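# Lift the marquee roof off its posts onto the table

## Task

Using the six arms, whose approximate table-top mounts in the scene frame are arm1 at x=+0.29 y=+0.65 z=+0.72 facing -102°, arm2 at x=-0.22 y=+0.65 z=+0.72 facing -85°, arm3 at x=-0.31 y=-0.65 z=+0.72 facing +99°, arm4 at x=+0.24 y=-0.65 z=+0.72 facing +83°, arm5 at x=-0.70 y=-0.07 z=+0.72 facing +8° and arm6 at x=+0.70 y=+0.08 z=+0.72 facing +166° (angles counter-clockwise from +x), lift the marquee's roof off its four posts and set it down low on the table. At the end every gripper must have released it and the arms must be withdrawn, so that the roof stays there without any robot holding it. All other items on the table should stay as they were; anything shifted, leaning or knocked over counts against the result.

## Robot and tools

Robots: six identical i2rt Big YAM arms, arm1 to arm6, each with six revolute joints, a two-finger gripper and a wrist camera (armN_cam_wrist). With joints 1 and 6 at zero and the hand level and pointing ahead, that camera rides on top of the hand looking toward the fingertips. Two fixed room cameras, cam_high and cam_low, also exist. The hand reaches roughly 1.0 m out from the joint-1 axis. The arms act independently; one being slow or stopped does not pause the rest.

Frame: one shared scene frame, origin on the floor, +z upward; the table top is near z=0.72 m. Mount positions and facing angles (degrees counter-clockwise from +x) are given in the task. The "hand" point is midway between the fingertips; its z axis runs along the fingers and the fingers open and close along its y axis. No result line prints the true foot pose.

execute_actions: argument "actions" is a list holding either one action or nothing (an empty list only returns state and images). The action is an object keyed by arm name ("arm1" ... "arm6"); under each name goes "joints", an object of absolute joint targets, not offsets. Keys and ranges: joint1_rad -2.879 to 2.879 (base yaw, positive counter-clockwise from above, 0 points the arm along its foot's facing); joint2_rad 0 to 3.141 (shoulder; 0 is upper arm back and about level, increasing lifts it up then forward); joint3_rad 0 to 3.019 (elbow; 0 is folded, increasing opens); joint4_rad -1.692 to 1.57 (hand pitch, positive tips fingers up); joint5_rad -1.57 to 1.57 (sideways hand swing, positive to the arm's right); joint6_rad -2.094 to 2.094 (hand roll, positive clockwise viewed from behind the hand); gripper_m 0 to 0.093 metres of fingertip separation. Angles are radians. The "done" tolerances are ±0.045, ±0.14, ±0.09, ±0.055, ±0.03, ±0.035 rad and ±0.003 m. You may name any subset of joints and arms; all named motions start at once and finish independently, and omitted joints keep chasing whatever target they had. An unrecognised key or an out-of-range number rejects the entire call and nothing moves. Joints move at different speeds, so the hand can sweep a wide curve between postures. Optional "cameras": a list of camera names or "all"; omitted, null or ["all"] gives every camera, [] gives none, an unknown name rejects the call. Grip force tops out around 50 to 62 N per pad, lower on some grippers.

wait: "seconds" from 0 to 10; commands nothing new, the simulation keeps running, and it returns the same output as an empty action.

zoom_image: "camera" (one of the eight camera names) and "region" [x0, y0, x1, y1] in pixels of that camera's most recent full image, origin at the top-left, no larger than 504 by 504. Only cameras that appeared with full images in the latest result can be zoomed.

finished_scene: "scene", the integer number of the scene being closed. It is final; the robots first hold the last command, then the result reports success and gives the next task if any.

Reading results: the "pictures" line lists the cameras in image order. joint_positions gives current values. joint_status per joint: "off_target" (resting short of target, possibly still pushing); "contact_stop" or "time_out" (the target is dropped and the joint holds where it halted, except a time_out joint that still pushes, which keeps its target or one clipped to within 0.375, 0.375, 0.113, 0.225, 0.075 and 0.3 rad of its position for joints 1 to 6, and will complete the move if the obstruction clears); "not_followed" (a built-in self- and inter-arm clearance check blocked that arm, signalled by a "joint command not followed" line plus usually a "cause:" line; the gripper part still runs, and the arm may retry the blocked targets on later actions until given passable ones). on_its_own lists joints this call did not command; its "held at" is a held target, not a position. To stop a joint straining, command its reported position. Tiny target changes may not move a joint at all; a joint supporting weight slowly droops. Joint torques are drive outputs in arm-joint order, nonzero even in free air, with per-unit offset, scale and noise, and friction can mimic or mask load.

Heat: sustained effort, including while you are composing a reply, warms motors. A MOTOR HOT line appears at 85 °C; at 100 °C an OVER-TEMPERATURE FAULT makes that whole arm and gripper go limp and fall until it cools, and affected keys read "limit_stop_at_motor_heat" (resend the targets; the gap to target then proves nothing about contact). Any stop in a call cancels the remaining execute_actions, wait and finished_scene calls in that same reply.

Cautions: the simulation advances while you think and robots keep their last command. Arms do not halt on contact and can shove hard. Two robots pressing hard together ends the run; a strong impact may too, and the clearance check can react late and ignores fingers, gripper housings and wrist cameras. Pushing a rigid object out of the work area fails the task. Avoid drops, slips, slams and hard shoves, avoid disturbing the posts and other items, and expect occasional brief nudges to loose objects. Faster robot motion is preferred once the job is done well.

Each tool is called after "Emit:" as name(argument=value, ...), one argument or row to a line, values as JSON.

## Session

Emit:
execute_actions(
  actions=[],
  cameras=["cam_high","cam_low"],
)

Scene clock: 0.00 s.
Joint torques (N m, as the arm reports them, + toward a larger angle): no reading
arm1.joint_positions: joint1_rad=+0.260 joint2_rad=+0.405 joint3_rad=+0.535 joint4_rad=-1.237 joint5_rad=+0.194 joint6_rad=-0.388 gripper_m=+0.095
arm1.joint_status: not commanded
arm1.hand: x=+0.2734 y=+0.4589 z=+0.9429 quat_wxyz=(-0.059, -0.523, -0.817, +0.238) (m; scene frame)
arm2.joint_positions: joint1_rad=-0.341 joint2_rad=+0.525 joint3_rad=+0.404 joint4_rad=-1.011 joint5_rad=-0.241 joint6_rad=+0.302 gripper_m=+0.095
arm2.joint_status: not commanded
arm2.hand: x=-0.2334 y=+0.4358 z=+0.9328 quat_wxyz=(-0.237, -0.834, -0.496, +0.055) (m; scene frame)
arm3.joint_positions: joint1_rad=+0.094 joint2_rad=+0.351 joint3_rad=+0.649 joint4_rad=-1.406 joint5_rad=+0.295 joint6_rad=+0.506 gripper_m=+0.094
arm3.joint_status: not commanded
arm3.hand: x=-0.2955 y=-0.4819 z=+1.0381 quat_wxyz=(-0.223, +0.549, -0.791, -0.149) (m; scene frame)
arm4.joint_positions: joint1_rad=-0.213 joint2_rad=+0.469 joint3_rad=+0.485 joint4_rad=-1.098 joint5_rad=-0.151 joint6_rad=-0.534 gripper_m=+0.094
arm4.joint_status: not commanded
arm4.hand: x=+0.2816 y=-0.4418 z=+0.9638 quat_wxyz=(-0.201, +0.766, -0.591, -0.156) (m; scene frame)
arm5.joint_positions: joint1_rad=+0.385 joint2_rad=+0.416 joint3_rad=+0.610 joint4_rad=-1.302 joint5_rad=+0.084 joint6_rad=+0.233 gripper_m=+0.094
arm5.joint_status: not commanded
arm5.hand: x=-0.5319 y=+0.0069 z=+0.9651 quat_wxyz=(-0.235, +0.124, -0.963, -0.047) (m; scene frame)
arm6.joint_positions: joint1_rad=-0.299 joint2_rad=+0.495 joint3_rad=+0.462 joint4_rad=-1.050 joint5_rad=-0.284 joint6_rad=-0.187 gripper_m=+0.095
arm6.joint_status: not commanded
arm6.hand: x=+0.4877 y=+0.1423 z=+0.9222 quat_wxyz=(+0.046, +0.955, -0.120, -0.266) (m; scene frame)
pictures: cam_high, cam_low
Images, in order (width x height): cam_high 504x504, cam_low 504x504.

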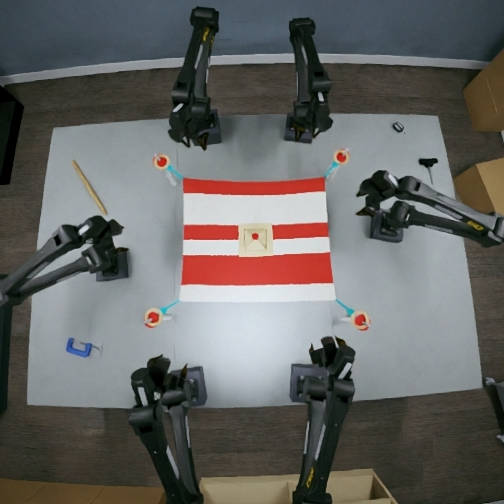

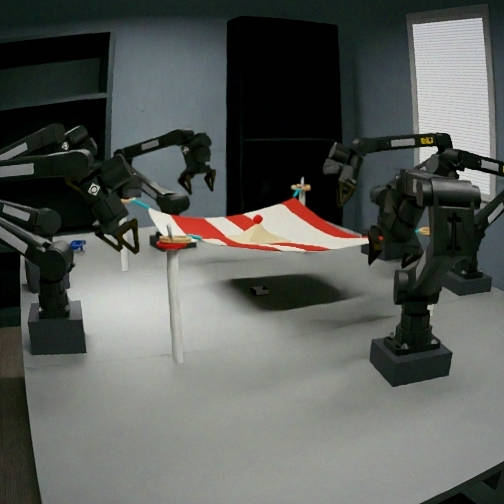

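Emit:
zoom_image(
  camera="cam_high",
  region=[120, 130, 380, 350],
)

Emit:
zoom_image(
  camera="cam_low",
  region=[100, 150, 440, 370],
)

Region (120, 130, 380, 350) of cam_high's 504x504 image, scaled by 1.938, with more detail than that image has; it fills the top 426 rows of this view, and the rest is white.

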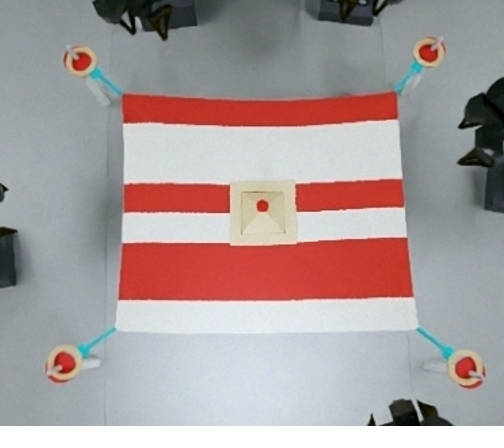

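Region (100, 150, 440, 370) of cam_low's 504x504 image, scaled by 1.482, with more detail than that image has; it fills the top 326 rows of this view, and the rest is white.

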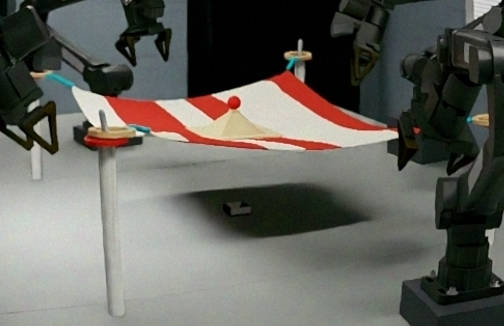

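Emit:
execute_actions(
  actions=[
    {"arm1":{"joints":{"joint1_rad":0.575,"joint2_rad":1.11,"joint3_rad":1.37,"joint4_rad":-1.68,"joint5_rad":0,"joint6_rad":1.09}},"arm2":{"joints":{"joint1_rad":-0.566,"joint2_rad":1.19,"joint3_rad":1.365,"joint4_rad":-1.69,"joint5_rad":0,"joint6_rad":-1.32}},"arm3":{"joints":{"joint2_rad":1.17,"joint3_rad":1.375,"joint4_rad":-1.69,"joint5_rad":0,"joint6_rad":1.11}},"arm4":{"joints":{"joint1_rad":-0.425,"joint2_rad":1.2,"joint3_rad":1.36,"joint4_rad":-1.69,"joint5_rad":0,"joint6_rad":-1.235}},"arm5":{"joints":{"joint1_rad":0.0,"joint2_rad":0.2,"joint3_rad":0.5,"joint4_rad":-0.2,"joint5_rad":0,"joint6_rad":0}},"arm6":{"joints":{"joint1_rad":0.2,"joint2_rad":0.2,"joint3_rad":0.65,"joint4_rad":-0.35,"joint5_rad":0,"joint6_rad":0}}},
  ],
  cameras=["arm1_cam_wrist","arm2_cam_wrist","arm3_cam_wrist","arm4_cam_wrist","arm5_cam_wrist","arm6_cam_wrist"],
)

Scene clock: 49.57 s.
Joint torques (N m, as the arm reports them, + toward a larger angle): arm1=[ 0.4  -5.75 13.2   0.09 -0.08  0.19] | arm2=[-3.19 -4.79 12.91  0.14  0.03 -0.16] | arm3=[-0.07 -9.83 15.7  -0.24 -0.09  0.07] | arm4=[-1.73 -7.86 10.78 -0.52  0.15 -0.25] | arm5=[-1.3   3.76 11.5   3.18 -0.08 -0.05] | arm6=[ 1.06  3.07 14.17  2.8   0.19  0.18]
arm1.joint_positions: joint1_rad=+0.566 joint2_rad=+1.117 joint3_rad=+1.321 joint4_rad=-1.668 joint5_rad=+0.003 joint6_rad=+1.080 gripper_m=+0.095
arm1.joint_status: all done
arm1.hand: x=+0.4117 y=+0.3552 z=+1.1013 quat_wxyz=(-0.051, -0.902, -0.429, +0.003) (m; scene frame)
arm2.joint_positions: joint1_rad=-0.558 joint2_rad=+1.183 joint3_rad=+1.321 joint4_rad=-1.680 joint5_rad=-0.003 joint6_rad=-1.310 gripper_m=+0.095
arm2.joint_status: all done
arm2.hand: x=-0.3706 y=+0.3548 z=+1.1288 quat_wxyz=(-0.005, -0.355, -0.935, +0.007) (m; scene frame)
arm3.joint_positions: joint1_rad=+0.094 joint2_rad=+1.182 joint3_rad=+1.309 joint4_rad=-1.674 joint5_rad=+0.004 joint6_rad=+1.102 gripper_m=+0.094
arm3.joint_status: all done
arm3.hand: x=-0.3793 y=-0.3320 z=+1.1245 quat_wxyz=(-0.003, +0.338, -0.941, -0.012) (m; scene frame)
arm4.joint_positions: joint1_rad=-0.417 joint2_rad=+1.200 joint3_rad=+1.320 joint4_rad=-1.673 joint5_rad=-0.002 joint6_rad=-1.220 gripper_m=+0.094
arm4.joint_status: all done
arm4.hand: x=+0.4050 y=-0.3634 z=+1.1188 quat_wxyz=(-0.010, +0.907, -0.421, -0.002) (m; scene frame)
arm5.joint_positions: joint1_rad=+0.002 joint2_rad=+0.207 joint3_rad=+0.496 joint4_rad=-0.224 joint5_rad=+0.002 joint6_rad=+0.010 gripper_m=+0.094
arm5.joint_status: all done
arm5.hand: x=-0.4303 y=-0.0388 z=+1.1656 quat_wxyz=(-0.733, +0.036, -0.678, -0.050) (m; scene frame)
arm6.joint_positions: joint1_rad=+0.190 joint2_rad=+0.193 joint3_rad=+0.620 joint4_rad=-0.365 joint5_rad=-0.003 joint6_rad=-0.011 gripper_m=+0.095
arm6.joint_status: all done
arm6.hand: x=+0.4386 y=+0.0834 z=+1.2187 quat_wxyz=(-0.011, +0.689, +0.000, -0.725) (m; scene frame)
pictures: arm1_cam_wrist, arm2_cam_wrist, arm3_cam_wrist, arm4_cam_wrist, arm5_cam_wrist, arm6_cam_wrist
Images, in order (width x height): arm1_cam_wrist 504x504, arm2_cam_wrist 504x504, arm3_cam_wrist 504x504, arm4_cam_wrist 504x504, arm5_cam_wrist 504x504, arm6_cam_wrist 504x504.

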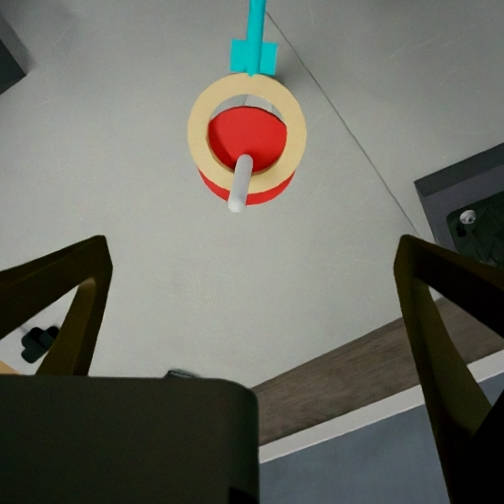

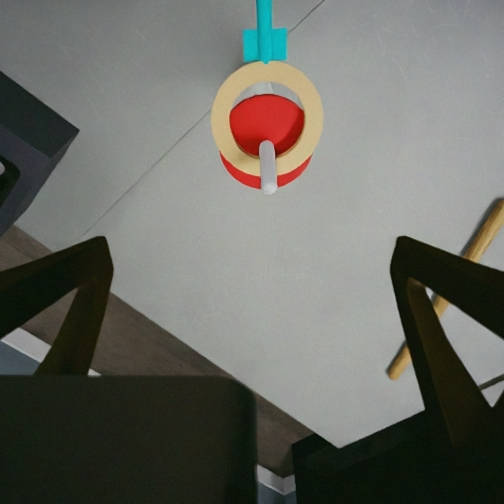

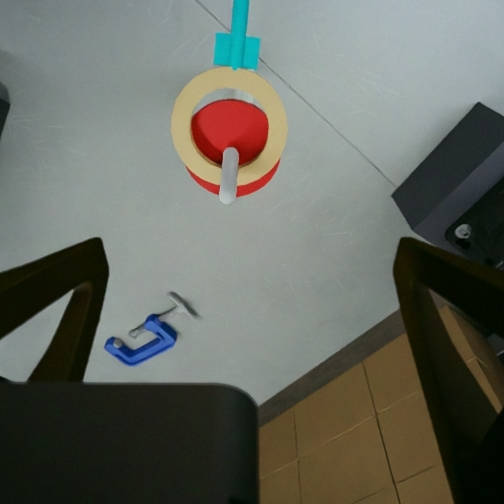

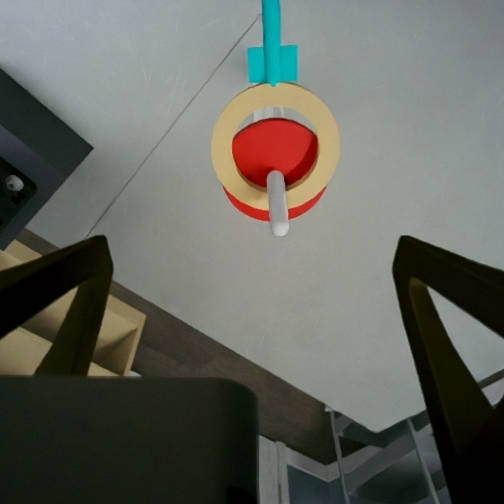

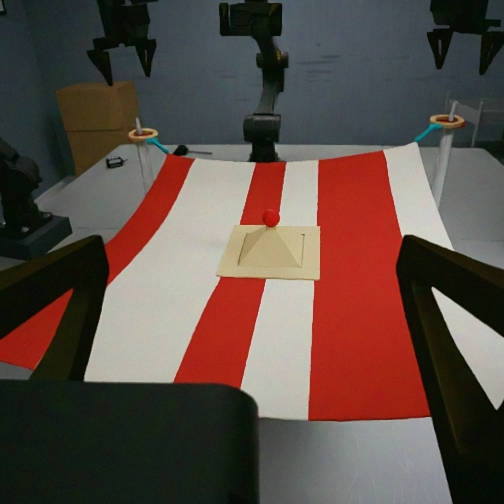

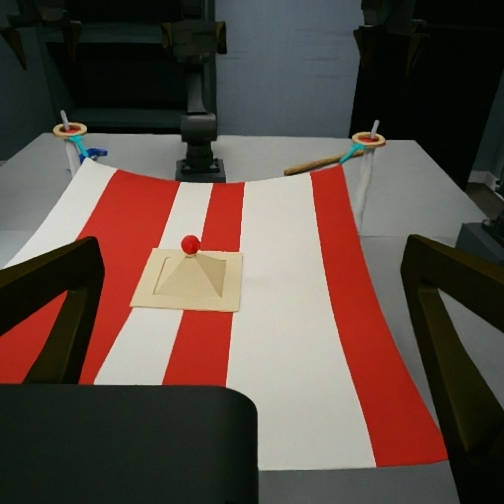

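Emit:
execute_actions(
  actions=[
    {"arm1":{"joints":{"joint1_rad":0.583,"joint2_rad":1.207,"joint3_rad":1.135,"joint4_rad":-1.468}},"arm2":{"joints":{"joint2_rad":1.245,"joint3_rad":1.034,"joint4_rad":-1.35}},"arm3":{"joints":{"joint1_rad":0.12,"joint2_rad":1.24,"joint3_rad":1.061,"joint4_rad":-1.375}},"arm4":{"joints":{"joint1_rad":-0.443,"joint2_rad":1.245,"joint3_rad":1.145,"joint4_rad":-1.452}}},
  ],
  cameras=["arm1_cam_wrist","arm2_cam_wrist","arm3_cam_wrist","arm4_cam_wrist"],
)

Scene clock: 78.30 s.
Joint torques (N m, as the arm reports them, + toward a larger angle): arm1=[ 0.86 -7.63 10.12  0.85 -0.08  0.24] | arm2=[-3.17 -6.14  8.66  1.01  0.03 -0.15] | arm3=[  1.04 -10.84   9.55   1.05  -0.07   0.06] | arm4=[-1.62 -8.38  8.53  0.6   0.13 -0.26] | arm5=[-1.33  4.15 11.5   3.12 -0.08 -0.09] | arm6=[ 1.11  3.06 14.18  2.81  0.2   0.18]
arm1.joint_positions: joint1_rad=+0.569 joint2_rad=+1.219 joint3_rad=+1.122 joint4_rad=-1.481 joint5_rad=+0.003 joint6_rad=+1.080 gripper_m=+0.095
arm1.joint_status: all done
arm1.hand: x=+0.4188 y=+0.3415 z=+0.9941 quat_wxyz=(+0.007, -0.903, -0.431, +0.000) (m; scene frame)
arm2.joint_positions: joint1_rad=-0.558 joint2_rad=+1.244 joint3_rad=+1.034 joint4_rad=-1.361 joint5_rad=-0.003 joint6_rad=-1.310 gripper_m=+0.095
arm2.joint_status: all done
arm2.hand: x=-0.3740 y=+0.3458 z=+1.0008 quat_wxyz=(-0.006, -0.354, -0.935, -0.007) (m; scene frame)
arm3.joint_positions: joint1_rad=+0.107 joint2_rad=+1.248 joint3_rad=+1.063 joint4_rad=-1.392 joint5_rad=+0.004 joint6_rad=+1.102 gripper_m=+0.094
arm3.joint_status: all done
arm3.hand: x=-0.3870 y=-0.3190 z=+1.0103 quat_wxyz=(-0.001, +0.343, -0.939, +0.003) (m; scene frame)
arm4.joint_positions: joint1_rad=-0.431 joint2_rad=+1.249 joint3_rad=+1.136 joint4_rad=-1.470 joint5_rad=-0.002 joint6_rad=-1.220 gripper_m=+0.094
arm4.joint_status: all done
arm4.hand: x=+0.4145 y=-0.3555 z=+1.0332 quat_wxyz=(+0.005, +0.904, -0.427, -0.003) (m; scene frame)
arm5.joint_positions: joint1_rad=+0.002 joint2_rad=+0.207 joint3_rad=+0.496 joint4_rad=-0.224 joint5_rad=+0.002 joint6_rad=+0.010 gripper_m=+0.094
arm5.joint_status: not commanded
arm5.hand: x=-0.4303 y=-0.0388 z=+1.1656 quat_wxyz=(-0.733, +0.036, -0.678, -0.050) (m; scene frame)
arm6.joint_positions: joint1_rad=+0.190 joint2_rad=+0.193 joint3_rad=+0.620 joint4_rad=-0.365 joint5_rad=-0.003 joint6_rad=-0.011 gripper_m=+0.095
arm6.joint_status: not commanded
arm6.hand: x=+0.4386 y=+0.0834 z=+1.2187 quat_wxyz=(-0.011, +0.689, +0.000, -0.725) (m; scene frame)
pictures: arm1_cam_wrist, arm2_cam_wrist, arm3_cam_wrist, arm4_cam_wrist
Images, in order (width x height): arm1_cam_wrist 504x504, arm2_cam_wrist 504x504, arm3_cam_wrist 504x504, arm4_cam_wrist 504x504.

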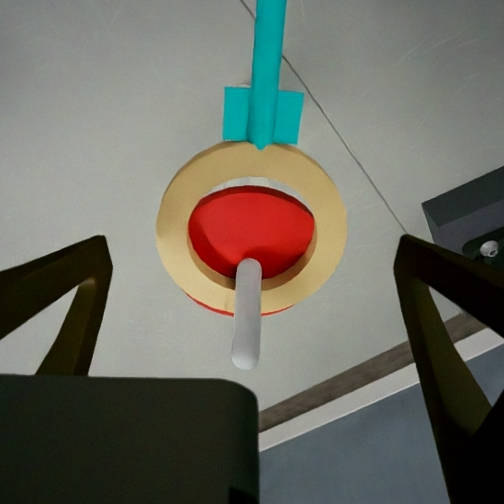

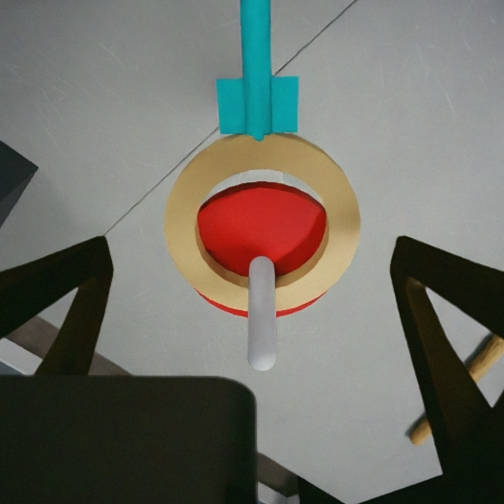

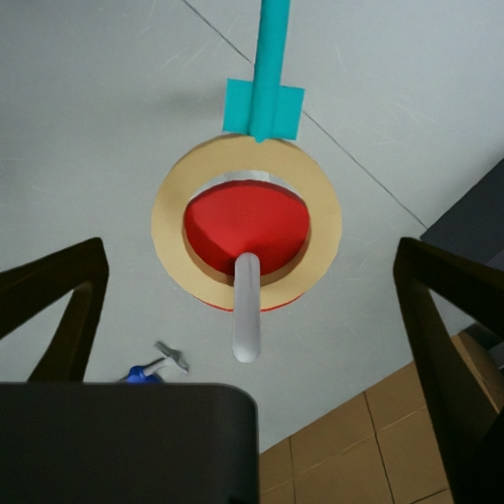

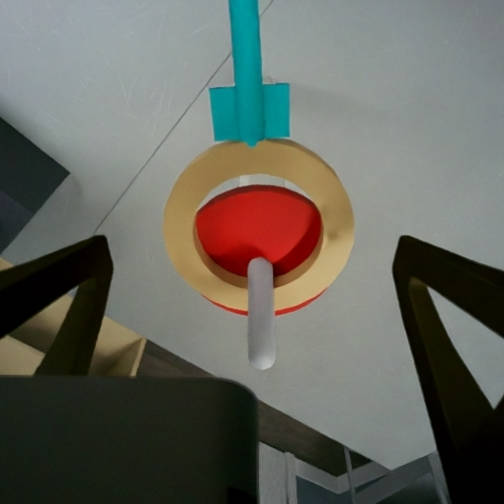

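Emit:
execute_actions(
  actions=[
    {"arm1":{"joints":{"joint3_rad":1.036,"joint4_rad":-1.357}},"arm2":{"joints":{"joint2_rad":1.275,"joint3_rad":0.962,"joint4_rad":-1.247}},"arm3":{"joints":{"joint2_rad":1.265,"joint3_rad":0.978,"joint4_rad":-1.263}},"arm4":{"joints":{"joint3_rad":1.049,"joint4_rad":-1.332}}},
  ],
  cameras=["arm1_cam_wrist","arm2_cam_wrist","arm3_cam_wrist","arm4_cam_wrist"],
)

Scene clock: 89.57 s.
Joint torques (N m, as the arm reports them, + toward a larger angle): arm1=[ 0.66 -6.7   9.38  0.97 -0.08  0.24] | arm2=[-3.19 -5.55  8.46  1.07  0.04 -0.16] | arm3=[ 0.96 -9.13  9.23  1.09 -0.08  0.08] | arm4=[-1.38 -8.53  8.27  0.68  0.14 -0.25] | arm5=[-1.11  4.54 11.47  3.22 -0.1  -0.04] | arm6=[ 1.03  3.06 14.16  2.81  0.19  0.18]
arm1.joint_positions: joint1_rad=+0.569 joint2_rad=+1.214 joint3_rad=+1.029 joint4_rad=-1.371 joint5_rad=+0.003 joint6_rad=+1.080 gripper_m=+0.095
arm1.joint_status: all done
arm1.hand: x=+0.4184 y=+0.3426 z=+0.9607 quat_wxyz=(-0.005, -0.903, -0.431, +0.001) (m; scene frame)
arm2.joint_positions: joint1_rad=-0.558 joint2_rad=+1.265 joint3_rad=+0.964 joint4_rad=-1.259 joint5_rad=-0.003 joint6_rad=-1.310 gripper_m=+0.095
arm2.joint_status: all done
arm2.hand: x=-0.3743 y=+0.3445 z=+0.9682 quat_wxyz=(-0.006, -0.354, -0.935, -0.001) (m; scene frame)
arm3.joint_positions: joint1_rad=+0.107 joint2_rad=+1.260 joint3_rad=+0.984 joint4_rad=-1.281 joint5_rad=+0.004 joint6_rad=+1.102 gripper_m=+0.094
arm3.joint_status: all done
arm3.hand: x=-0.3874 y=-0.3173 z=+0.9772 quat_wxyz=(-0.002, +0.343, -0.939, -0.008) (m; scene frame)
arm4.joint_positions: joint1_rad=-0.431 joint2_rad=+1.246 joint3_rad=+1.043 joint4_rad=-1.350 joint5_rad=-0.002 joint6_rad=-1.220 gripper_m=+0.094
arm4.joint_status: all done
arm4.hand: x=+0.4149 y=-0.3545 z=+0.9990 quat_wxyz=(-0.010, +0.904, -0.427, -0.002) (m; scene frame)
arm5.joint_positions: joint1_rad=+0.002 joint2_rad=+0.207 joint3_rad=+0.496 joint4_rad=-0.224 joint5_rad=+0.002 joint6_rad=+0.010 gripper_m=+0.094
arm5.joint_status: not commanded
arm5.hand: x=-0.4303 y=-0.0388 z=+1.1656 quat_wxyz=(-0.733, +0.036, -0.678, -0.050) (m; scene frame)
arm6.joint_positions: joint1_rad=+0.190 joint2_rad=+0.193 joint3_rad=+0.620 joint4_rad=-0.365 joint5_rad=-0.003 joint6_rad=-0.011 gripper_m=+0.095
arm6.joint_status: not commanded
arm6.hand: x=+0.4386 y=+0.0834 z=+1.2187 quat_wxyz=(-0.011, +0.689, +0.000, -0.725) (m; scene frame)
pictures: arm1_cam_wrist, arm2_cam_wrist, arm3_cam_wrist, arm4_cam_wrist
Images, in order (width x height): arm1_cam_wrist 504x504, arm2_cam_wrist 504x504, arm3_cam_wrist 504x504, arm4_cam_wrist 504x504.

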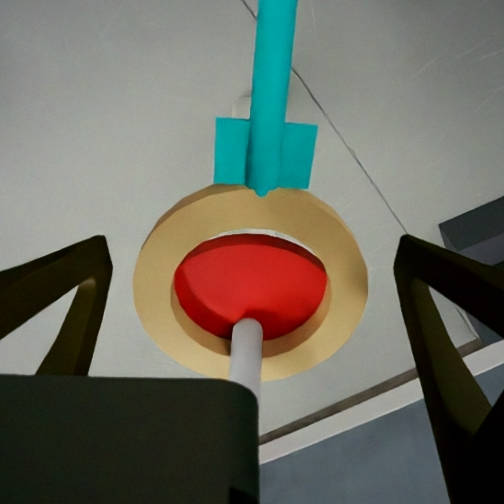

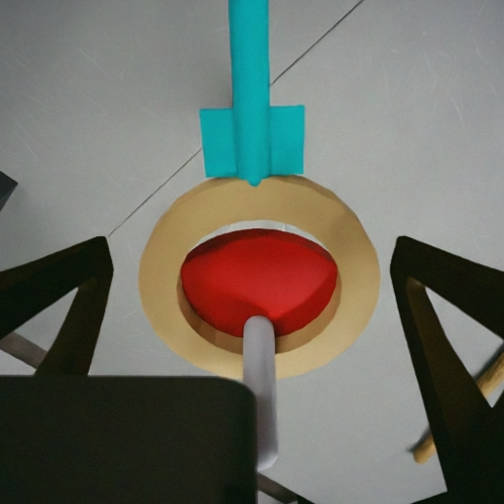

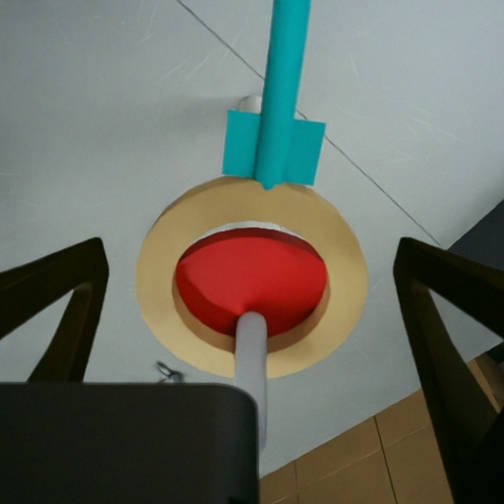

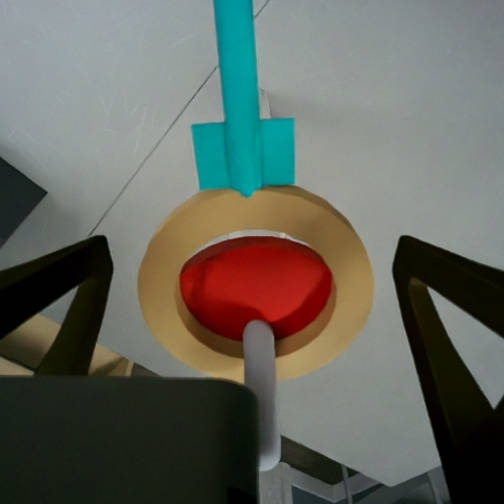

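Emit:
execute_actions(
  actions=[
    {"arm1":{"joints":{"gripper_m":0.05}},"arm2":{"joints":{"gripper_m":0.05}},"arm3":{"joints":{"gripper_m":0.05}},"arm4":{"joints":{"gripper_m":0.05}}},
  ],
  cameras=[],
)

Emit:
execute_actions(
  actions=[
    {"arm1":{"joints":{"joint1_rad":0.64,"joint2_rad":1.165,"joint3_rad":1.228,"joint4_rad":-1.58}},"arm2":{"joints":{"joint1_rad":-0.645,"joint2_rad":1.197,"joint3_rad":1.155,"joint4_rad":-1.472}},"arm3":{"joints":{"joint1_rad":0.175,"joint2_rad":1.195,"joint3_rad":1.175,"joint4_rad":-1.497}},"arm4":{"joints":{"joint1_rad":-0.515,"joint2_rad":1.198,"joint3_rad":1.235,"joint4_rad":-1.568}}},
  ],
  cameras=["arm1_cam_wrist","arm2_cam_wrist","arm3_cam_wrist","arm4_cam_wrist","cam_low"],
)

Scene clock: 113.13 s.
Joint torques (N m, as the arm reports them, + toward a larger angle): arm1=[ 0.87 -7.03  9.34  0.94 -0.08  0.23] | arm2=[-3.21 -5.19  8.45  1.02  0.03 -0.15] | arm3=[ 0.93 -9.1   9.34  1.13 -0.09  0.06] | arm4=[-1.52 -8.21  8.43  0.68  0.15 -0.26] | arm5=[-1.46  4.18 11.52  3.08 -0.08 -0.05] | arm6=[ 1.07  3.01 14.17  2.8   0.19  0.18]
arm1.joint_positions: joint1_rad=+0.569 joint2_rad=+1.214 joint3_rad=+1.029 joint4_rad=-1.371 joint5_rad=+0.003 joint6_rad=+1.080 gripper_m=+0.068
arm1.joint_status: gripper_m off_target (ended at +0.068, target +0.050)
arm1.hand: x=+0.4185 y=+0.3426 z=+0.9607 quat_wxyz=(-0.005, -0.903, -0.431, +0.000) (m; scene frame)
arm2.joint_positions: joint1_rad=-0.558 joint2_rad=+1.265 joint3_rad=+0.964 joint4_rad=-1.258 joint5_rad=-0.003 joint6_rad=-1.311 gripper_m=+0.068
arm2.joint_status: gripper_m off_target (ended at +0.068, target +0.050)
arm2.hand: x=-0.3744 y=+0.3443 z=+0.9682 quat_wxyz=(-0.006, -0.354, -0.935, -0.001) (m; scene frame)
arm3.joint_positions: joint1_rad=+0.107 joint2_rad=+1.260 joint3_rad=+0.984 joint4_rad=-1.281 joint5_rad=+0.004 joint6_rad=+1.103 gripper_m=+0.067
arm3.joint_status: gripper_m off_target (ended at +0.067, target +0.050)
arm3.hand: x=-0.3874 y=-0.3173 z=+0.9772 quat_wxyz=(-0.002, +0.343, -0.939, -0.008) (m; scene frame)
arm4.joint_positions: joint1_rad=-0.431 joint2_rad=+1.246 joint3_rad=+1.043 joint4_rad=-1.349 joint5_rad=-0.002 joint6_rad=-1.221 gripper_m=+0.068
arm4.joint_status: gripper_m off_target (ended at +0.068, target +0.050)
arm4.hand: x=+0.4150 y=-0.3545 z=+0.9990 quat_wxyz=(-0.010, +0.904, -0.427, -0.002) (m; scene frame)
arm5.joint_positions: joint1_rad=+0.002 joint2_rad=+0.207 joint3_rad=+0.496 joint4_rad=-0.224 joint5_rad=+0.002 joint6_rad=+0.010 gripper_m=+0.094
arm5.joint_status: not commanded
arm5.hand: x=-0.4303 y=-0.0388 z=+1.1656 quat_wxyz=(-0.733, +0.036, -0.678, -0.050) (m; scene frame)
arm6.joint_positions: joint1_rad=+0.190 joint2_rad=+0.193 joint3_rad=+0.620 joint4_rad=-0.365 joint5_rad=-0.003 joint6_rad=-0.011 gripper_m=+0.095
arm6.joint_status: not commanded
arm6.hand: x=+0.4386 y=+0.0834 z=+1.2187 quat_wxyz=(-0.011, +0.689, +0.000, -0.725) (m; scene frame)
pictures: none
No camera images: the call's "cameras" was empty. Leave "cameras" out to get every camera's image.

Scene clock: 114.13 s.
Joint torques (N m, as the arm reports them, + toward a larger angle): arm1=[ 0.97 -5.9  12.05 -0.29 -0.3   0.22] | arm2=[-4.31 -5.77 12.48  0.03  0.47 -0.09] | arm3=[ 1.29 -8.59 13.88 -0.49 -0.23  0.06] | arm4=[-2.12 -7.31 10.37 -0.6   0.6  -0.26] | arm5=[-1.22  4.31 11.55  3.19 -0.12 -0.07] | arm6=[ 1.04  3.05 14.18  2.81  0.19  0.18]
arm1.joint_positions: joint1_rad=+0.623 joint2_rad=+1.166 joint3_rad=+1.191 joint4_rad=-1.562 joint5_rad=+0.009 joint6_rad=+1.082 gripper_m=+0.068
arm1.joint_status: all done
arm1.hand: x=+0.4305 y=+0.3553 z=+1.0372 quat_wxyz=(-0.015, -0.891, -0.454, +0.004) (m; scene frame)
arm2.joint_positions: joint1_rad=-0.622 joint2_rad=+1.197 joint3_rad=+1.117 joint4_rad=-1.459 joint5_rad=-0.013 joint6_rad=-1.316 gripper_m=+0.068
arm2.joint_status: all done
arm2.hand: x=-0.3904 y=+0.3571 z=+1.0466 quat_wxyz=(-0.009, -0.381, -0.924, +0.009) (m; scene frame)
arm3.joint_positions: joint1_rad=+0.157 joint2_rad=+1.194 joint3_rad=+1.131 joint4_rad=-1.477 joint5_rad=+0.008 joint6_rad=+1.103 gripper_m=+0.067
arm3.joint_status: all done
arm3.hand: x=-0.4010 y=-0.3284 z=+1.0531 quat_wxyz=(-0.005, +0.366, -0.930, -0.016) (m; scene frame)
arm4.joint_positions: joint1_rad=-0.493 joint2_rad=+1.194 joint3_rad=+1.204 joint4_rad=-1.546 joint5_rad=-0.016 joint6_rad=-1.222 gripper_m=+0.068
arm4.joint_status: all done
arm4.hand: x=+0.4269 y=-0.3713 z=+1.0766 quat_wxyz=(-0.019, +0.891, -0.454, -0.007) (m; scene frame)
arm5.joint_positions: joint1_rad=+0.002 joint2_rad=+0.207 joint3_rad=+0.496 joint4_rad=-0.224 joint5_rad=+0.002 joint6_rad=+0.010 gripper_m=+0.094
arm5.joint_status: not commanded
arm5.hand: x=-0.4303 y=-0.0388 z=+1.1656 quat_wxyz=(-0.733, +0.036, -0.678, -0.050) (m; scene frame)
arm6.joint_positions: joint1_rad=+0.190 joint2_rad=+0.193 joint3_rad=+0.620 joint4_rad=-0.365 joint5_rad=-0.003 joint6_rad=-0.011 gripper_m=+0.095
arm6.joint_status: not commanded
arm6.hand: x=+0.4386 y=+0.0834 z=+1.2187 quat_wxyz=(-0.011, +0.689, +0.000, -0.725) (m; scene frame)
pictures: arm1_cam_wrist, arm2_cam_wrist, arm3_cam_wrist, arm4_cam_wrist, cam_low
Images, in order (width x height): arm1_cam_wrist 504x504, arm2_cam_wrist 504x504, arm3_cam_wrist 504x504, arm4_cam_wrist 504x504, cam_low 504x504.

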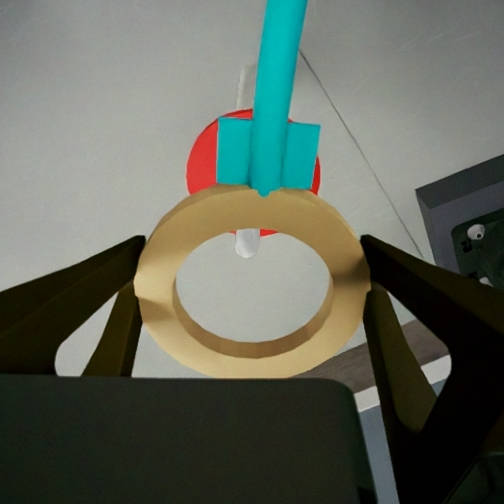

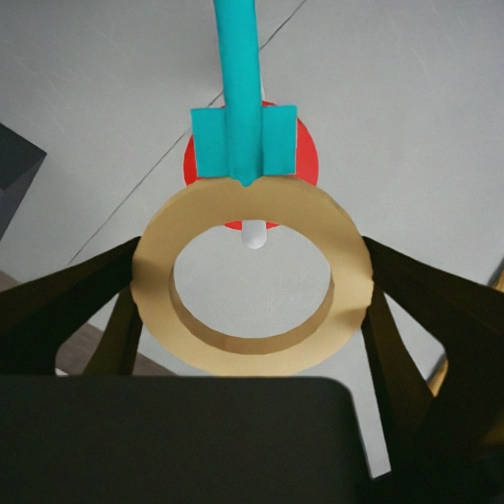

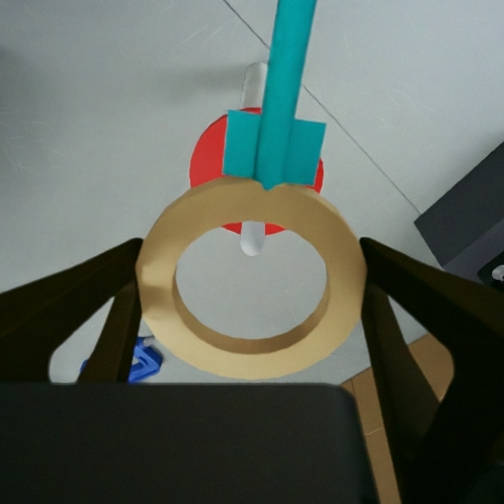

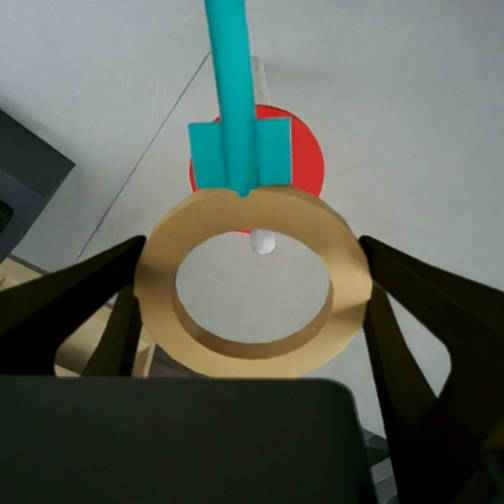

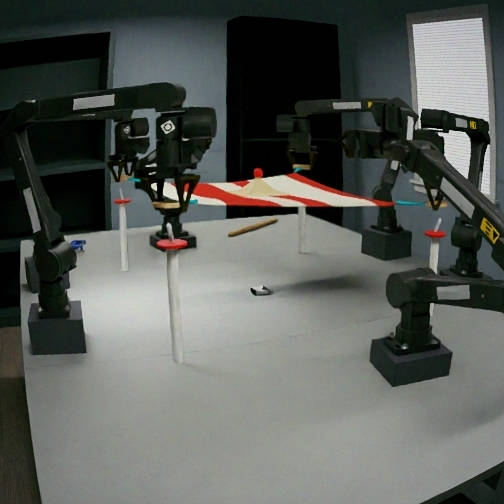

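Emit:
execute_actions(
  actions=[
    {"arm1":{"joints":{"joint1_rad":0.155,"joint6_rad":0.6}},"arm2":{"joints":{"joint1_rad":-0.12,"joint6_rad":-0.8}},"arm3":{"joints":{"joint1_rad":-0.29,"joint6_rad":0.55}},"arm4":{"joints":{"joint1_rad":0.02,"joint6_rad":-0.7}}},
  ],
  cameras=[],
)

Emit:
execute_actions(
  actions=[
    {"arm1":{"joints":{"joint2_rad":1.21,"joint3_rad":0.805,"joint4_rad":-1.15,"joint6_rad":0.15}},"arm2":{"joints":{"joint2_rad":1.21,"joint3_rad":0.664,"joint4_rad":-1.01,"joint6_rad":-0.3}},"arm3":{"joints":{"joint2_rad":1.315,"joint3_rad":0.755,"joint4_rad":-0.995,"joint6_rad":0.1}},"arm4":{"joints":{"joint2_rad":1.205,"joint3_rad":0.67,"joint4_rad":-1.02,"joint6_rad":-0.2}}},
  ],
  cameras=["cam_low"],
)

Emit:
execute_actions(
  actions=[
    {"arm1":{"joints":{"joint2_rad":1.495,"joint3_rad":0.612,"joint4_rad":-0.66,"joint6_rad":0.0}},"arm2":{"joints":{"joint2_rad":1.63,"joint3_rad":0.508,"joint4_rad":-0.44,"joint6_rad":0.0}},"arm3":{"joints":{"joint2_rad":1.672,"joint3_rad":0.612,"joint4_rad":-0.49,"joint6_rad":-0.1}},"arm4":{"joints":{"joint2_rad":1.605,"joint3_rad":0.514,"joint4_rad":-0.46,"joint6_rad":0.0}}},
  ],
  cameras=["cam_low","cam_high"],
)

Scene clock: 134.87 s.
Joint torques (N m, as the arm reports them, + toward a larger angle): arm1=[-0.48 -6.14 12.15 -0.15 -0.09  0.05] | arm2=[-2.2  -5.51 12.57  0.1   0.06  0.03] | arm3=[-0.54 -9.09 13.9  -0.31 -0.06 -0.14] | arm4=[-0.35 -7.   10.37 -0.41  0.2   0.06] | arm5=[-1.22  4.32 11.61  3.22 -0.11 -0.07] | arm6=[ 1.07  3.04 14.16  2.81  0.2   0.17]
arm1.joint_positions: joint1_rad=+0.159 joint2_rad=+1.166 joint3_rad=+1.191 joint4_rad=-1.566 joint5_rad=+0.002 joint6_rad=+0.610 gripper_m=+0.068
arm1.joint_status: all done
arm1.hand: x=+0.2858 y=+0.3242 z=+1.0370 quat_wxyz=(-0.011, -0.889, -0.457, +0.007) (m; scene frame)
arm2.joint_positions: joint1_rad=-0.125 joint2_rad=+1.197 joint3_rad=+1.117 joint4_rad=-1.460 joint5_rad=-0.003 joint6_rad=-0.810 gripper_m=+0.068
arm2.joint_status: all done
arm2.hand: x=-0.2333 y=+0.3129 z=+1.0484 quat_wxyz=(-0.012, -0.386, -0.923, +0.007) (m; scene frame)
arm3.joint_positions: joint1_rad=-0.286 joint2_rad=+1.194 joint3_rad=+1.131 joint4_rad=-1.480 joint5_rad=+0.002 joint6_rad=+0.558 gripper_m=+0.067
arm3.joint_status: all done
arm3.hand: x=-0.2556 y=-0.3208 z=+1.0529 quat_wxyz=(-0.008, +0.414, -0.910, -0.012) (m; scene frame)
arm4.joint_positions: joint1_rad=+0.015 joint2_rad=+1.194 joint3_rad=+1.204 joint4_rad=-1.549 joint5_rad=-0.003 joint6_rad=-0.715 gripper_m=+0.068
arm4.joint_status: all done
arm4.hand: x=+0.2694 y=-0.3167 z=+1.0770 quat_wxyz=(-0.015, +0.891, -0.454, -0.009) (m; scene frame)
arm5.joint_positions: joint1_rad=+0.002 joint2_rad=+0.207 joint3_rad=+0.496 joint4_rad=-0.224 joint5_rad=+0.002 joint6_rad=+0.010 gripper_m=+0.094
arm5.joint_status: not commanded
arm5.hand: x=-0.4303 y=-0.0388 z=+1.1656 quat_wxyz=(-0.733, +0.036, -0.678, -0.050) (m; scene frame)
arm6.joint_positions: joint1_rad=+0.190 joint2_rad=+0.193 joint3_rad=+0.620 joint4_rad=-0.365 joint5_rad=-0.003 joint6_rad=-0.011 gripper_m=+0.095
arm6.joint_status: not commanded
arm6.hand: x=+0.4386 y=+0.0834 z=+1.2187 quat_wxyz=(-0.011, +0.689, +0.000, -0.725) (m; scene frame)
pictures: none
No camera images: the call's "cameras" was empty. Leave "cameras" out to get every camera's image.

Scene clock: 136.37 s.
Joint torques (N m, as the arm reports them, + toward a larger angle): arm1=[-0.41 -6.56  8.67  0.92 -0.11 -0.01] | arm2=[-2.24 -3.7   7.65  1.12  0.09  0.01] | arm3=[ -0.27 -11.06   8.16   1.07  -0.1   -0.11] | arm4=[-0.33 -5.69  7.38  0.72  0.24  0.06] | arm5=[-1.07  3.92 11.5   3.22 -0.11 -0.08] | arm6=[ 1.06  3.05 14.16  2.81  0.2   0.17]
arm1.joint_positions: joint1_rad=+0.159 joint2_rad=+1.216 joint3_rad=+0.800 joint4_rad=-1.163 joint5_rad=+0.002 joint6_rad=+0.160 gripper_m=+0.068
arm1.joint_status: all done
arm1.hand: x=+0.2861 y=+0.3483 z=+0.8765 quat_wxyz=(+0.006, -0.765, -0.644, -0.004) (m; scene frame)
arm2.joint_positions: joint1_rad=-0.125 joint2_rad=+1.203 joint3_rad=+0.666 joint4_rad=-1.021 joint5_rad=-0.003 joint6_rad=-0.310 gripper_m=+0.068
arm2.joint_status: all done
arm2.hand: x=-0.2294 y=+0.3692 z=+0.8846 quat_wxyz=(-0.008, -0.602, -0.799, -0.004) (m; scene frame)
arm3.joint_positions: joint1_rad=-0.286 joint2_rad=+1.330 joint3_rad=+0.761 joint4_rad=-1.012 joint5_rad=+0.002 joint6_rad=+0.108 gripper_m=+0.067
arm3.joint_status: all done
arm3.hand: x=-0.2586 y=-0.3375 z=+0.8778 quat_wxyz=(+0.003, +0.606, -0.795, +0.004) (m; scene frame)
arm4.joint_positions: joint1_rad=+0.015 joint2_rad=+1.204 joint3_rad=+0.665 joint4_rad=-1.037 joint5_rad=-0.003 joint6_rad=-0.215 gripper_m=+0.068
arm4.joint_status: all done
arm4.hand: x=+0.2639 y=-0.3754 z=+0.8776 quat_wxyz=(+0.002, +0.751, -0.660, -0.001) (m; scene frame)
arm5.joint_positions: joint1_rad=+0.002 joint2_rad=+0.207 joint3_rad=+0.496 joint4_rad=-0.224 joint5_rad=+0.002 joint6_rad=+0.010 gripper_m=+0.094
arm5.joint_status: not commanded
arm5.hand: x=-0.4303 y=-0.0388 z=+1.1656 quat_wxyz=(-0.733, +0.036, -0.678, -0.050) (m; scene frame)
arm6.joint_positions: joint1_rad=+0.190 joint2_rad=+0.193 joint3_rad=+0.620 joint4_rad=-0.365 joint5_rad=-0.003 joint6_rad=-0.011 gripper_m=+0.095
arm6.joint_status: not commanded
arm6.hand: x=+0.4386 y=+0.0834 z=+1.2187 quat_wxyz=(-0.011, +0.689, +0.000, -0.725) (m; scene frame)
pictures: cam_low
Images, in order (width x height): cam_low 504x504.

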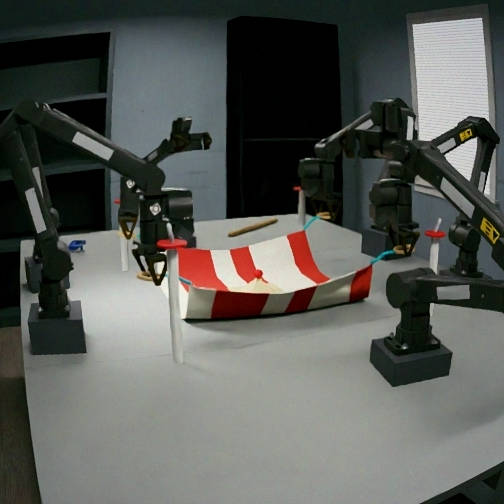

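Scene clock: 137.67 s.
Joint torques (N m, as the arm reports them, + toward a larger angle): arm1=[-0.62 -8.45  5.8   0.95 -0.12  0.  ] | arm2=[-2.3  -5.56  4.01  1.15  0.13  0.02] | arm3=[ -0.35 -12.42   4.89   1.14  -0.12  -0.12] | arm4=[-0.55 -8.08  3.99  0.65  0.24  0.08] | arm5=[-1.33  4.07 11.58  3.14 -0.1  -0.08] | arm6=[ 1.1   2.98 14.16  2.81  0.19  0.18]
arm1.joint_positions: joint1_rad=+0.159 joint2_rad=+1.509 joint3_rad=+0.608 joint4_rad=-0.674 joint5_rad=+0.002 joint6_rad=+0.010 gripper_m=+0.068
arm1.joint_status: all done
arm1.hand: x=+0.2861 y=+0.3478 z=+0.7352 quat_wxyz=(+0.004, -0.714, -0.700, -0.002) (m; scene frame)
arm2.joint_positions: joint1_rad=-0.125 joint2_rad=+1.621 joint3_rad=+0.508 joint4_rad=-0.452 joint5_rad=-0.003 joint6_rad=-0.010 gripper_m=+0.068
arm2.joint_status: all done
arm2.hand: x=-0.2272 y=+0.3718 z=+0.7345 quat_wxyz=(-0.005, -0.714, -0.700, -0.007) (m; scene frame)
arm3.joint_positions: joint1_rad=-0.286 joint2_rad=+1.676 joint3_rad=+0.616 joint4_rad=-0.508 joint5_rad=+0.002 joint6_rad=-0.092 gripper_m=+0.067
arm3.joint_status: all done
arm3.hand: x=-0.2588 y=-0.3375 z=+0.7357 quat_wxyz=(-0.002, +0.683, -0.731, -0.001) (m; scene frame)
arm4.joint_positions: joint1_rad=+0.015 joint2_rad=+1.601 joint3_rad=+0.513 joint4_rad=-0.478 joint5_rad=-0.003 joint6_rad=-0.015 gripper_m=+0.068
arm4.joint_status: all done
arm4.hand: x=+0.2641 y=-0.3711 z=+0.7339 quat_wxyz=(-0.001, +0.681, -0.732, -0.004) (m; scene frame)
arm5.joint_positions: joint1_rad=+0.002 joint2_rad=+0.207 joint3_rad=+0.496 joint4_rad=-0.224 joint5_rad=+0.002 joint6_rad=+0.010 gripper_m=+0.094
arm5.joint_status: not commanded
arm5.hand: x=-0.4303 y=-0.0388 z=+1.1656 quat_wxyz=(-0.733, +0.036, -0.678, -0.050) (m; scene frame)
arm6.joint_positions: joint1_rad=+0.190 joint2_rad=+0.193 joint3_rad=+0.620 joint4_rad=-0.365 joint5_rad=-0.003 joint6_rad=-0.011 gripper_m=+0.095
arm6.joint_status: not commanded
arm6.hand: x=+0.4386 y=+0.0834 z=+1.2187 quat_wxyz=(-0.011, +0.689, +0.000, -0.725) (m; scene frame)
pictures: cam_high, cam_low
Images, in order (width x height): cam_high 504x504, cam_low 504x504.

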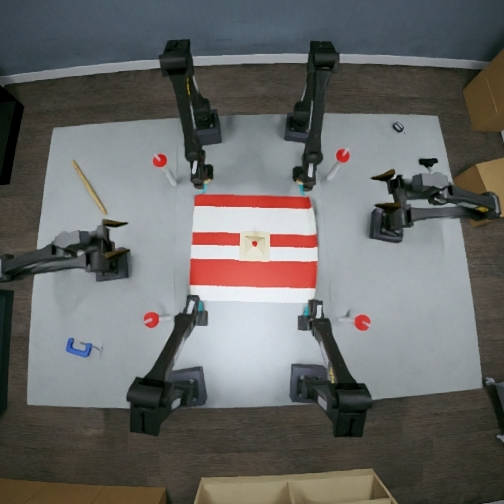

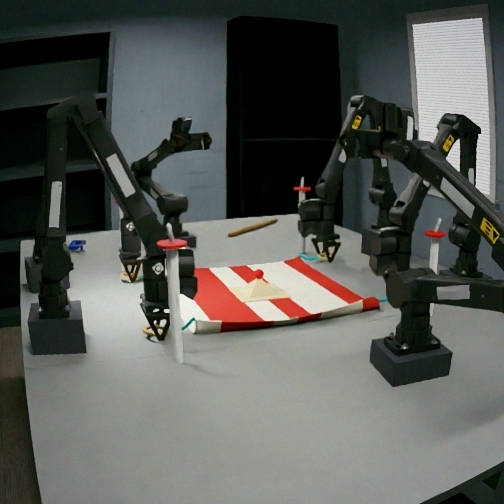

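Emit:
execute_actions(
  actions=[
    {"arm1":{"joints":{"gripper_m":0.093}},"arm2":{"joints":{"gripper_m":0.093}},"arm3":{"joints":{"gripper_m":0.093}},"arm4":{"joints":{"gripper_m":0.093}}},
  ],
  cameras=["cam_high"],
)

Emit:
execute_actions(
  actions=[
    {"arm1":{"joints":{"joint2_rad":1.1,"joint3_rad":0.75,"joint4_rad":-1.15}},"arm2":{"joints":{"joint2_rad":1.15,"joint3_rad":0.68,"joint4_rad":-1.0}},"arm3":{"joints":{"joint2_rad":1.2,"joint3_rad":0.75,"joint4_rad":-1.0}},"arm4":{"joints":{"joint2_rad":1.15,"joint3_rad":0.68,"joint4_rad":-1.0}}},
  ],
  cameras=["cam_high","cam_low"],
)

Scene clock: 153.20 s.
Joint torques (N m, as the arm reports them, + toward a larger angle): arm1=[-0.47 -8.46  5.81  0.94 -0.13  0.02] | arm2=[-2.31 -5.5   3.99  1.14  0.12  0.05] | arm3=[ -0.37 -12.18   4.97   1.14  -0.13  -0.1 ] | arm4=[-0.48 -7.61  3.94  0.82  0.24  0.06] | arm5=[-1.13  4.32 11.55  3.02 -0.09 -0.08] | arm6=[ 1.05  3.09 14.16  2.79  0.2   0.18]
arm1.joint_positions: joint1_rad=+0.159 joint2_rad=+1.509 joint3_rad=+0.608 joint4_rad=-0.674 joint5_rad=+0.002 joint6_rad=+0.010 gripper_m=+0.093
arm1.joint_status: all done
arm1.hand: x=+0.2861 y=+0.3478 z=+0.7352 quat_wxyz=(+0.004, -0.714, -0.700, -0.002) (m; scene frame)
arm2.joint_positions: joint1_rad=-0.125 joint2_rad=+1.621 joint3_rad=+0.508 joint4_rad=-0.452 joint5_rad=-0.003 joint6_rad=-0.009 gripper_m=+0.093
arm2.joint_status: all done
arm2.hand: x=-0.2272 y=+0.3718 z=+0.7345 quat_wxyz=(-0.005, -0.714, -0.700, -0.007) (m; scene frame)
arm3.joint_positions: joint1_rad=-0.286 joint2_rad=+1.676 joint3_rad=+0.616 joint4_rad=-0.508 joint5_rad=+0.002 joint6_rad=-0.093 gripper_m=+0.093
arm3.joint_status: all done
arm3.hand: x=-0.2588 y=-0.3375 z=+0.7357 quat_wxyz=(-0.002, +0.683, -0.731, -0.001) (m; scene frame)
arm4.joint_positions: joint1_rad=+0.015 joint2_rad=+1.601 joint3_rad=+0.513 joint4_rad=-0.478 joint5_rad=-0.003 joint6_rad=-0.014 gripper_m=+0.093
arm4.joint_status: all done
arm4.hand: x=+0.2641 y=-0.3711 z=+0.7339 quat_wxyz=(-0.001, +0.681, -0.732, -0.004) (m; scene frame)
arm5.joint_positions: joint1_rad=+0.002 joint2_rad=+0.207 joint3_rad=+0.496 joint4_rad=-0.224 joint5_rad=+0.002 joint6_rad=+0.010 gripper_m=+0.094
arm5.joint_status: not commanded
arm5.hand: x=-0.4303 y=-0.0388 z=+1.1656 quat_wxyz=(-0.733, +0.036, -0.678, -0.050) (m; scene frame)
arm6.joint_positions: joint1_rad=+0.190 joint2_rad=+0.193 joint3_rad=+0.620 joint4_rad=-0.365 joint5_rad=-0.003 joint6_rad=-0.011 gripper_m=+0.095
arm6.joint_status: not commanded
arm6.hand: x=+0.4386 y=+0.0834 z=+1.2187 quat_wxyz=(-0.011, +0.689, +0.000, -0.725) (m; scene frame)
pictures: cam_high
Images, in order (width x height): cam_high 504x504.

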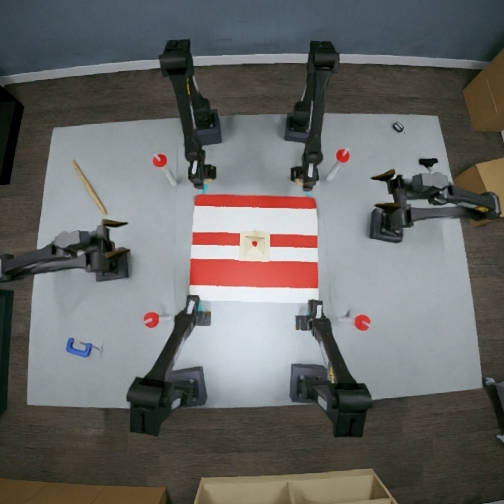

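Scene clock: 154.47 s.
Joint torques (N m, as the arm reports them, + toward a larger angle): arm1=[-0.41 -3.95 10.44  0.05 -0.13  0.  ] | arm2=[-2.4  -3.94  9.55  0.33  0.12  0.05] | arm3=[-0.53 -7.46 11.96 -0.11 -0.13 -0.1 ] | arm4=[-0.65 -4.47  8.   -0.29  0.22  0.04] | arm5=[-1.11  4.   11.5   3.15 -0.1  -0.06] | arm6=[ 1.09  3.01 14.18  2.8   0.19  0.18]
arm1.joint_positions: joint1_rad=+0.159 joint2_rad=+1.093 joint3_rad=+0.727 joint4_rad=-1.138 joint5_rad=+0.002 joint6_rad=+0.010 gripper_m=+0.093
arm1.joint_status: all done
arm1.hand: x=+0.2863 y=+0.3683 z=+0.8840 quat_wxyz=(-0.021, -0.714, -0.700, +0.023) (m; scene frame)
arm2.joint_positions: joint1_rad=-0.125 joint2_rad=+1.148 joint3_rad=+0.664 joint4_rad=-0.990 joint5_rad=-0.003 joint6_rad=-0.009 gripper_m=+0.093
arm2.joint_status: all done
arm2.hand: x=-0.2299 y=+0.3590 z=+0.8988 quat_wxyz=(-0.036, -0.714, -0.699, +0.026) (m; scene frame)
arm3.joint_positions: joint1_rad=-0.286 joint2_rad=+1.192 joint3_rad=+0.721 joint4_rad=-0.984 joint5_rad=+0.002 joint6_rad=-0.093 gripper_m=+0.093
arm3.joint_status: all done
arm3.hand: x=-0.2590 y=-0.3404 z=+0.9050 quat_wxyz=(-0.047, +0.682, -0.729, -0.036) (m; scene frame)
arm4.joint_positions: joint1_rad=+0.015 joint2_rad=+1.141 joint3_rad=+0.671 joint4_rad=-0.982 joint5_rad=-0.003 joint6_rad=-0.014 gripper_m=+0.093
arm4.joint_status: all done
arm4.hand: x=+0.2657 y=-0.3559 z=+0.8972 quat_wxyz=(-0.044, +0.680, -0.731, -0.043) (m; scene frame)
arm5.joint_positions: joint1_rad=+0.002 joint2_rad=+0.207 joint3_rad=+0.496 joint4_rad=-0.224 joint5_rad=+0.002 joint6_rad=+0.010 gripper_m=+0.094
arm5.joint_status: not commanded
arm5.hand: x=-0.4303 y=-0.0388 z=+1.1656 quat_wxyz=(-0.733, +0.036, -0.678, -0.050) (m; scene frame)
arm6.joint_positions: joint1_rad=+0.190 joint2_rad=+0.193 joint3_rad=+0.620 joint4_rad=-0.365 joint5_rad=-0.003 joint6_rad=-0.011 gripper_m=+0.095
arm6.joint_status: not commanded
arm6.hand: x=+0.4386 y=+0.0834 z=+1.2187 quat_wxyz=(-0.011, +0.689, +0.000, -0.725) (m; scene frame)
pictures: cam_high, cam_low
Images, in order (width x height): cam_high 504x504, cam_low 504x504.

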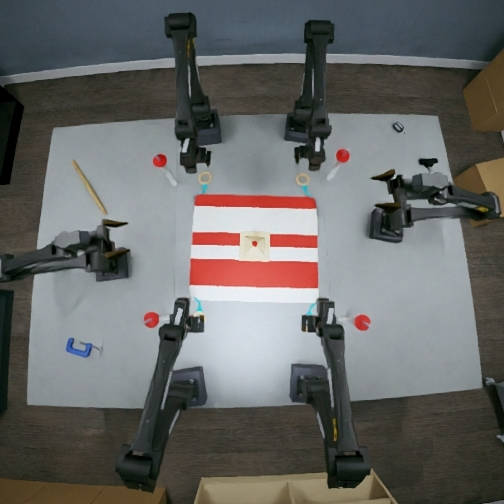

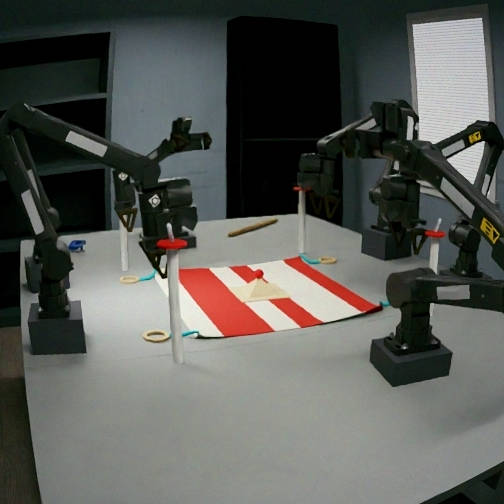

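Emit:
execute_actions(
  actions=[],
  cameras=[],
)

Scene clock: 157.70 s.
Joint torques (N m, as the arm reports them, + toward a larger angle): arm1=[-0.49 -4.34 10.43  0.02 -0.12  0.  ] | arm2=[-2.36 -3.83  9.62  0.36  0.13  0.04] | arm3=[-0.49 -7.26 11.76 -0.06 -0.14 -0.09] | arm4=[-0.58 -4.71  7.97 -0.35  0.23  0.06] | arm5=[-1.92  3.63 11.56  3.24 -0.1  -0.05] | arm6=[ 1.11  3.09 14.17  2.8   0.19  0.17]
arm1.joint_positions: joint1_rad=+0.159 joint2_rad=+1.093 joint3_rad=+0.727 joint4_rad=-1.138 joint5_rad=+0.002 joint6_rad=+0.010 gripper_m=+0.093
arm1.joint_status: all done
arm1.hand: x=+0.2863 y=+0.3683 z=+0.8840 quat_wxyz=(-0.021, -0.714, -0.700, +0.023) (m; scene frame)
arm2.joint_positions: joint1_rad=-0.125 joint2_rad=+1.148 joint3_rad=+0.664 joint4_rad=-0.990 joint5_rad=-0.003 joint6_rad=-0.009 gripper_m=+0.093
arm2.joint_status: all done
arm2.hand: x=-0.2299 y=+0.3590 z=+0.8988 quat_wxyz=(-0.036, -0.714, -0.699, +0.026) (m; scene frame)
arm3.joint_positions: joint1_rad=-0.286 joint2_rad=+1.192 joint3_rad=+0.721 joint4_rad=-0.984 joint5_rad=+0.002 joint6_rad=-0.093 gripper_m=+0.093
arm3.joint_status: all done
arm3.hand: x=-0.2590 y=-0.3404 z=+0.9049 quat_wxyz=(-0.046, +0.682, -0.729, -0.035) (m; scene frame)
arm4.joint_positions: joint1_rad=+0.015 joint2_rad=+1.141 joint3_rad=+0.671 joint4_rad=-0.982 joint5_rad=-0.003 joint6_rad=-0.014 gripper_m=+0.093
arm4.joint_status: all done
arm4.hand: x=+0.2657 y=-0.3559 z=+0.8972 quat_wxyz=(-0.044, +0.680, -0.731, -0.043) (m; scene frame)
arm5.joint_positions: joint1_rad=+0.002 joint2_rad=+0.207 joint3_rad=+0.496 joint4_rad=-0.224 joint5_rad=+0.002 joint6_rad=+0.010 gripper_m=+0.094
arm5.joint_status: not commanded
arm5.hand: x=-0.4303 y=-0.0388 z=+1.1656 quat_wxyz=(-0.733, +0.036, -0.678, -0.050) (m; scene frame)
arm6.joint_positions: joint1_rad=+0.190 joint2_rad=+0.193 joint3_rad=+0.620 joint4_rad=-0.365 joint5_rad=-0.003 joint6_rad=-0.011 gripper_m=+0.095
arm6.joint_status: not commanded
arm6.hand: x=+0.4386 y=+0.0834 z=+1.2187 quat_wxyz=(-0.011, +0.689, +0.000, -0.725) (m; scene frame)
pictures: none
No camera images: the call's "cameras" was empty. Leave "cameras" out to get every camera's image.

Emit:
finished_scene(
  scene=2,
)

The scene is finished: the task was done.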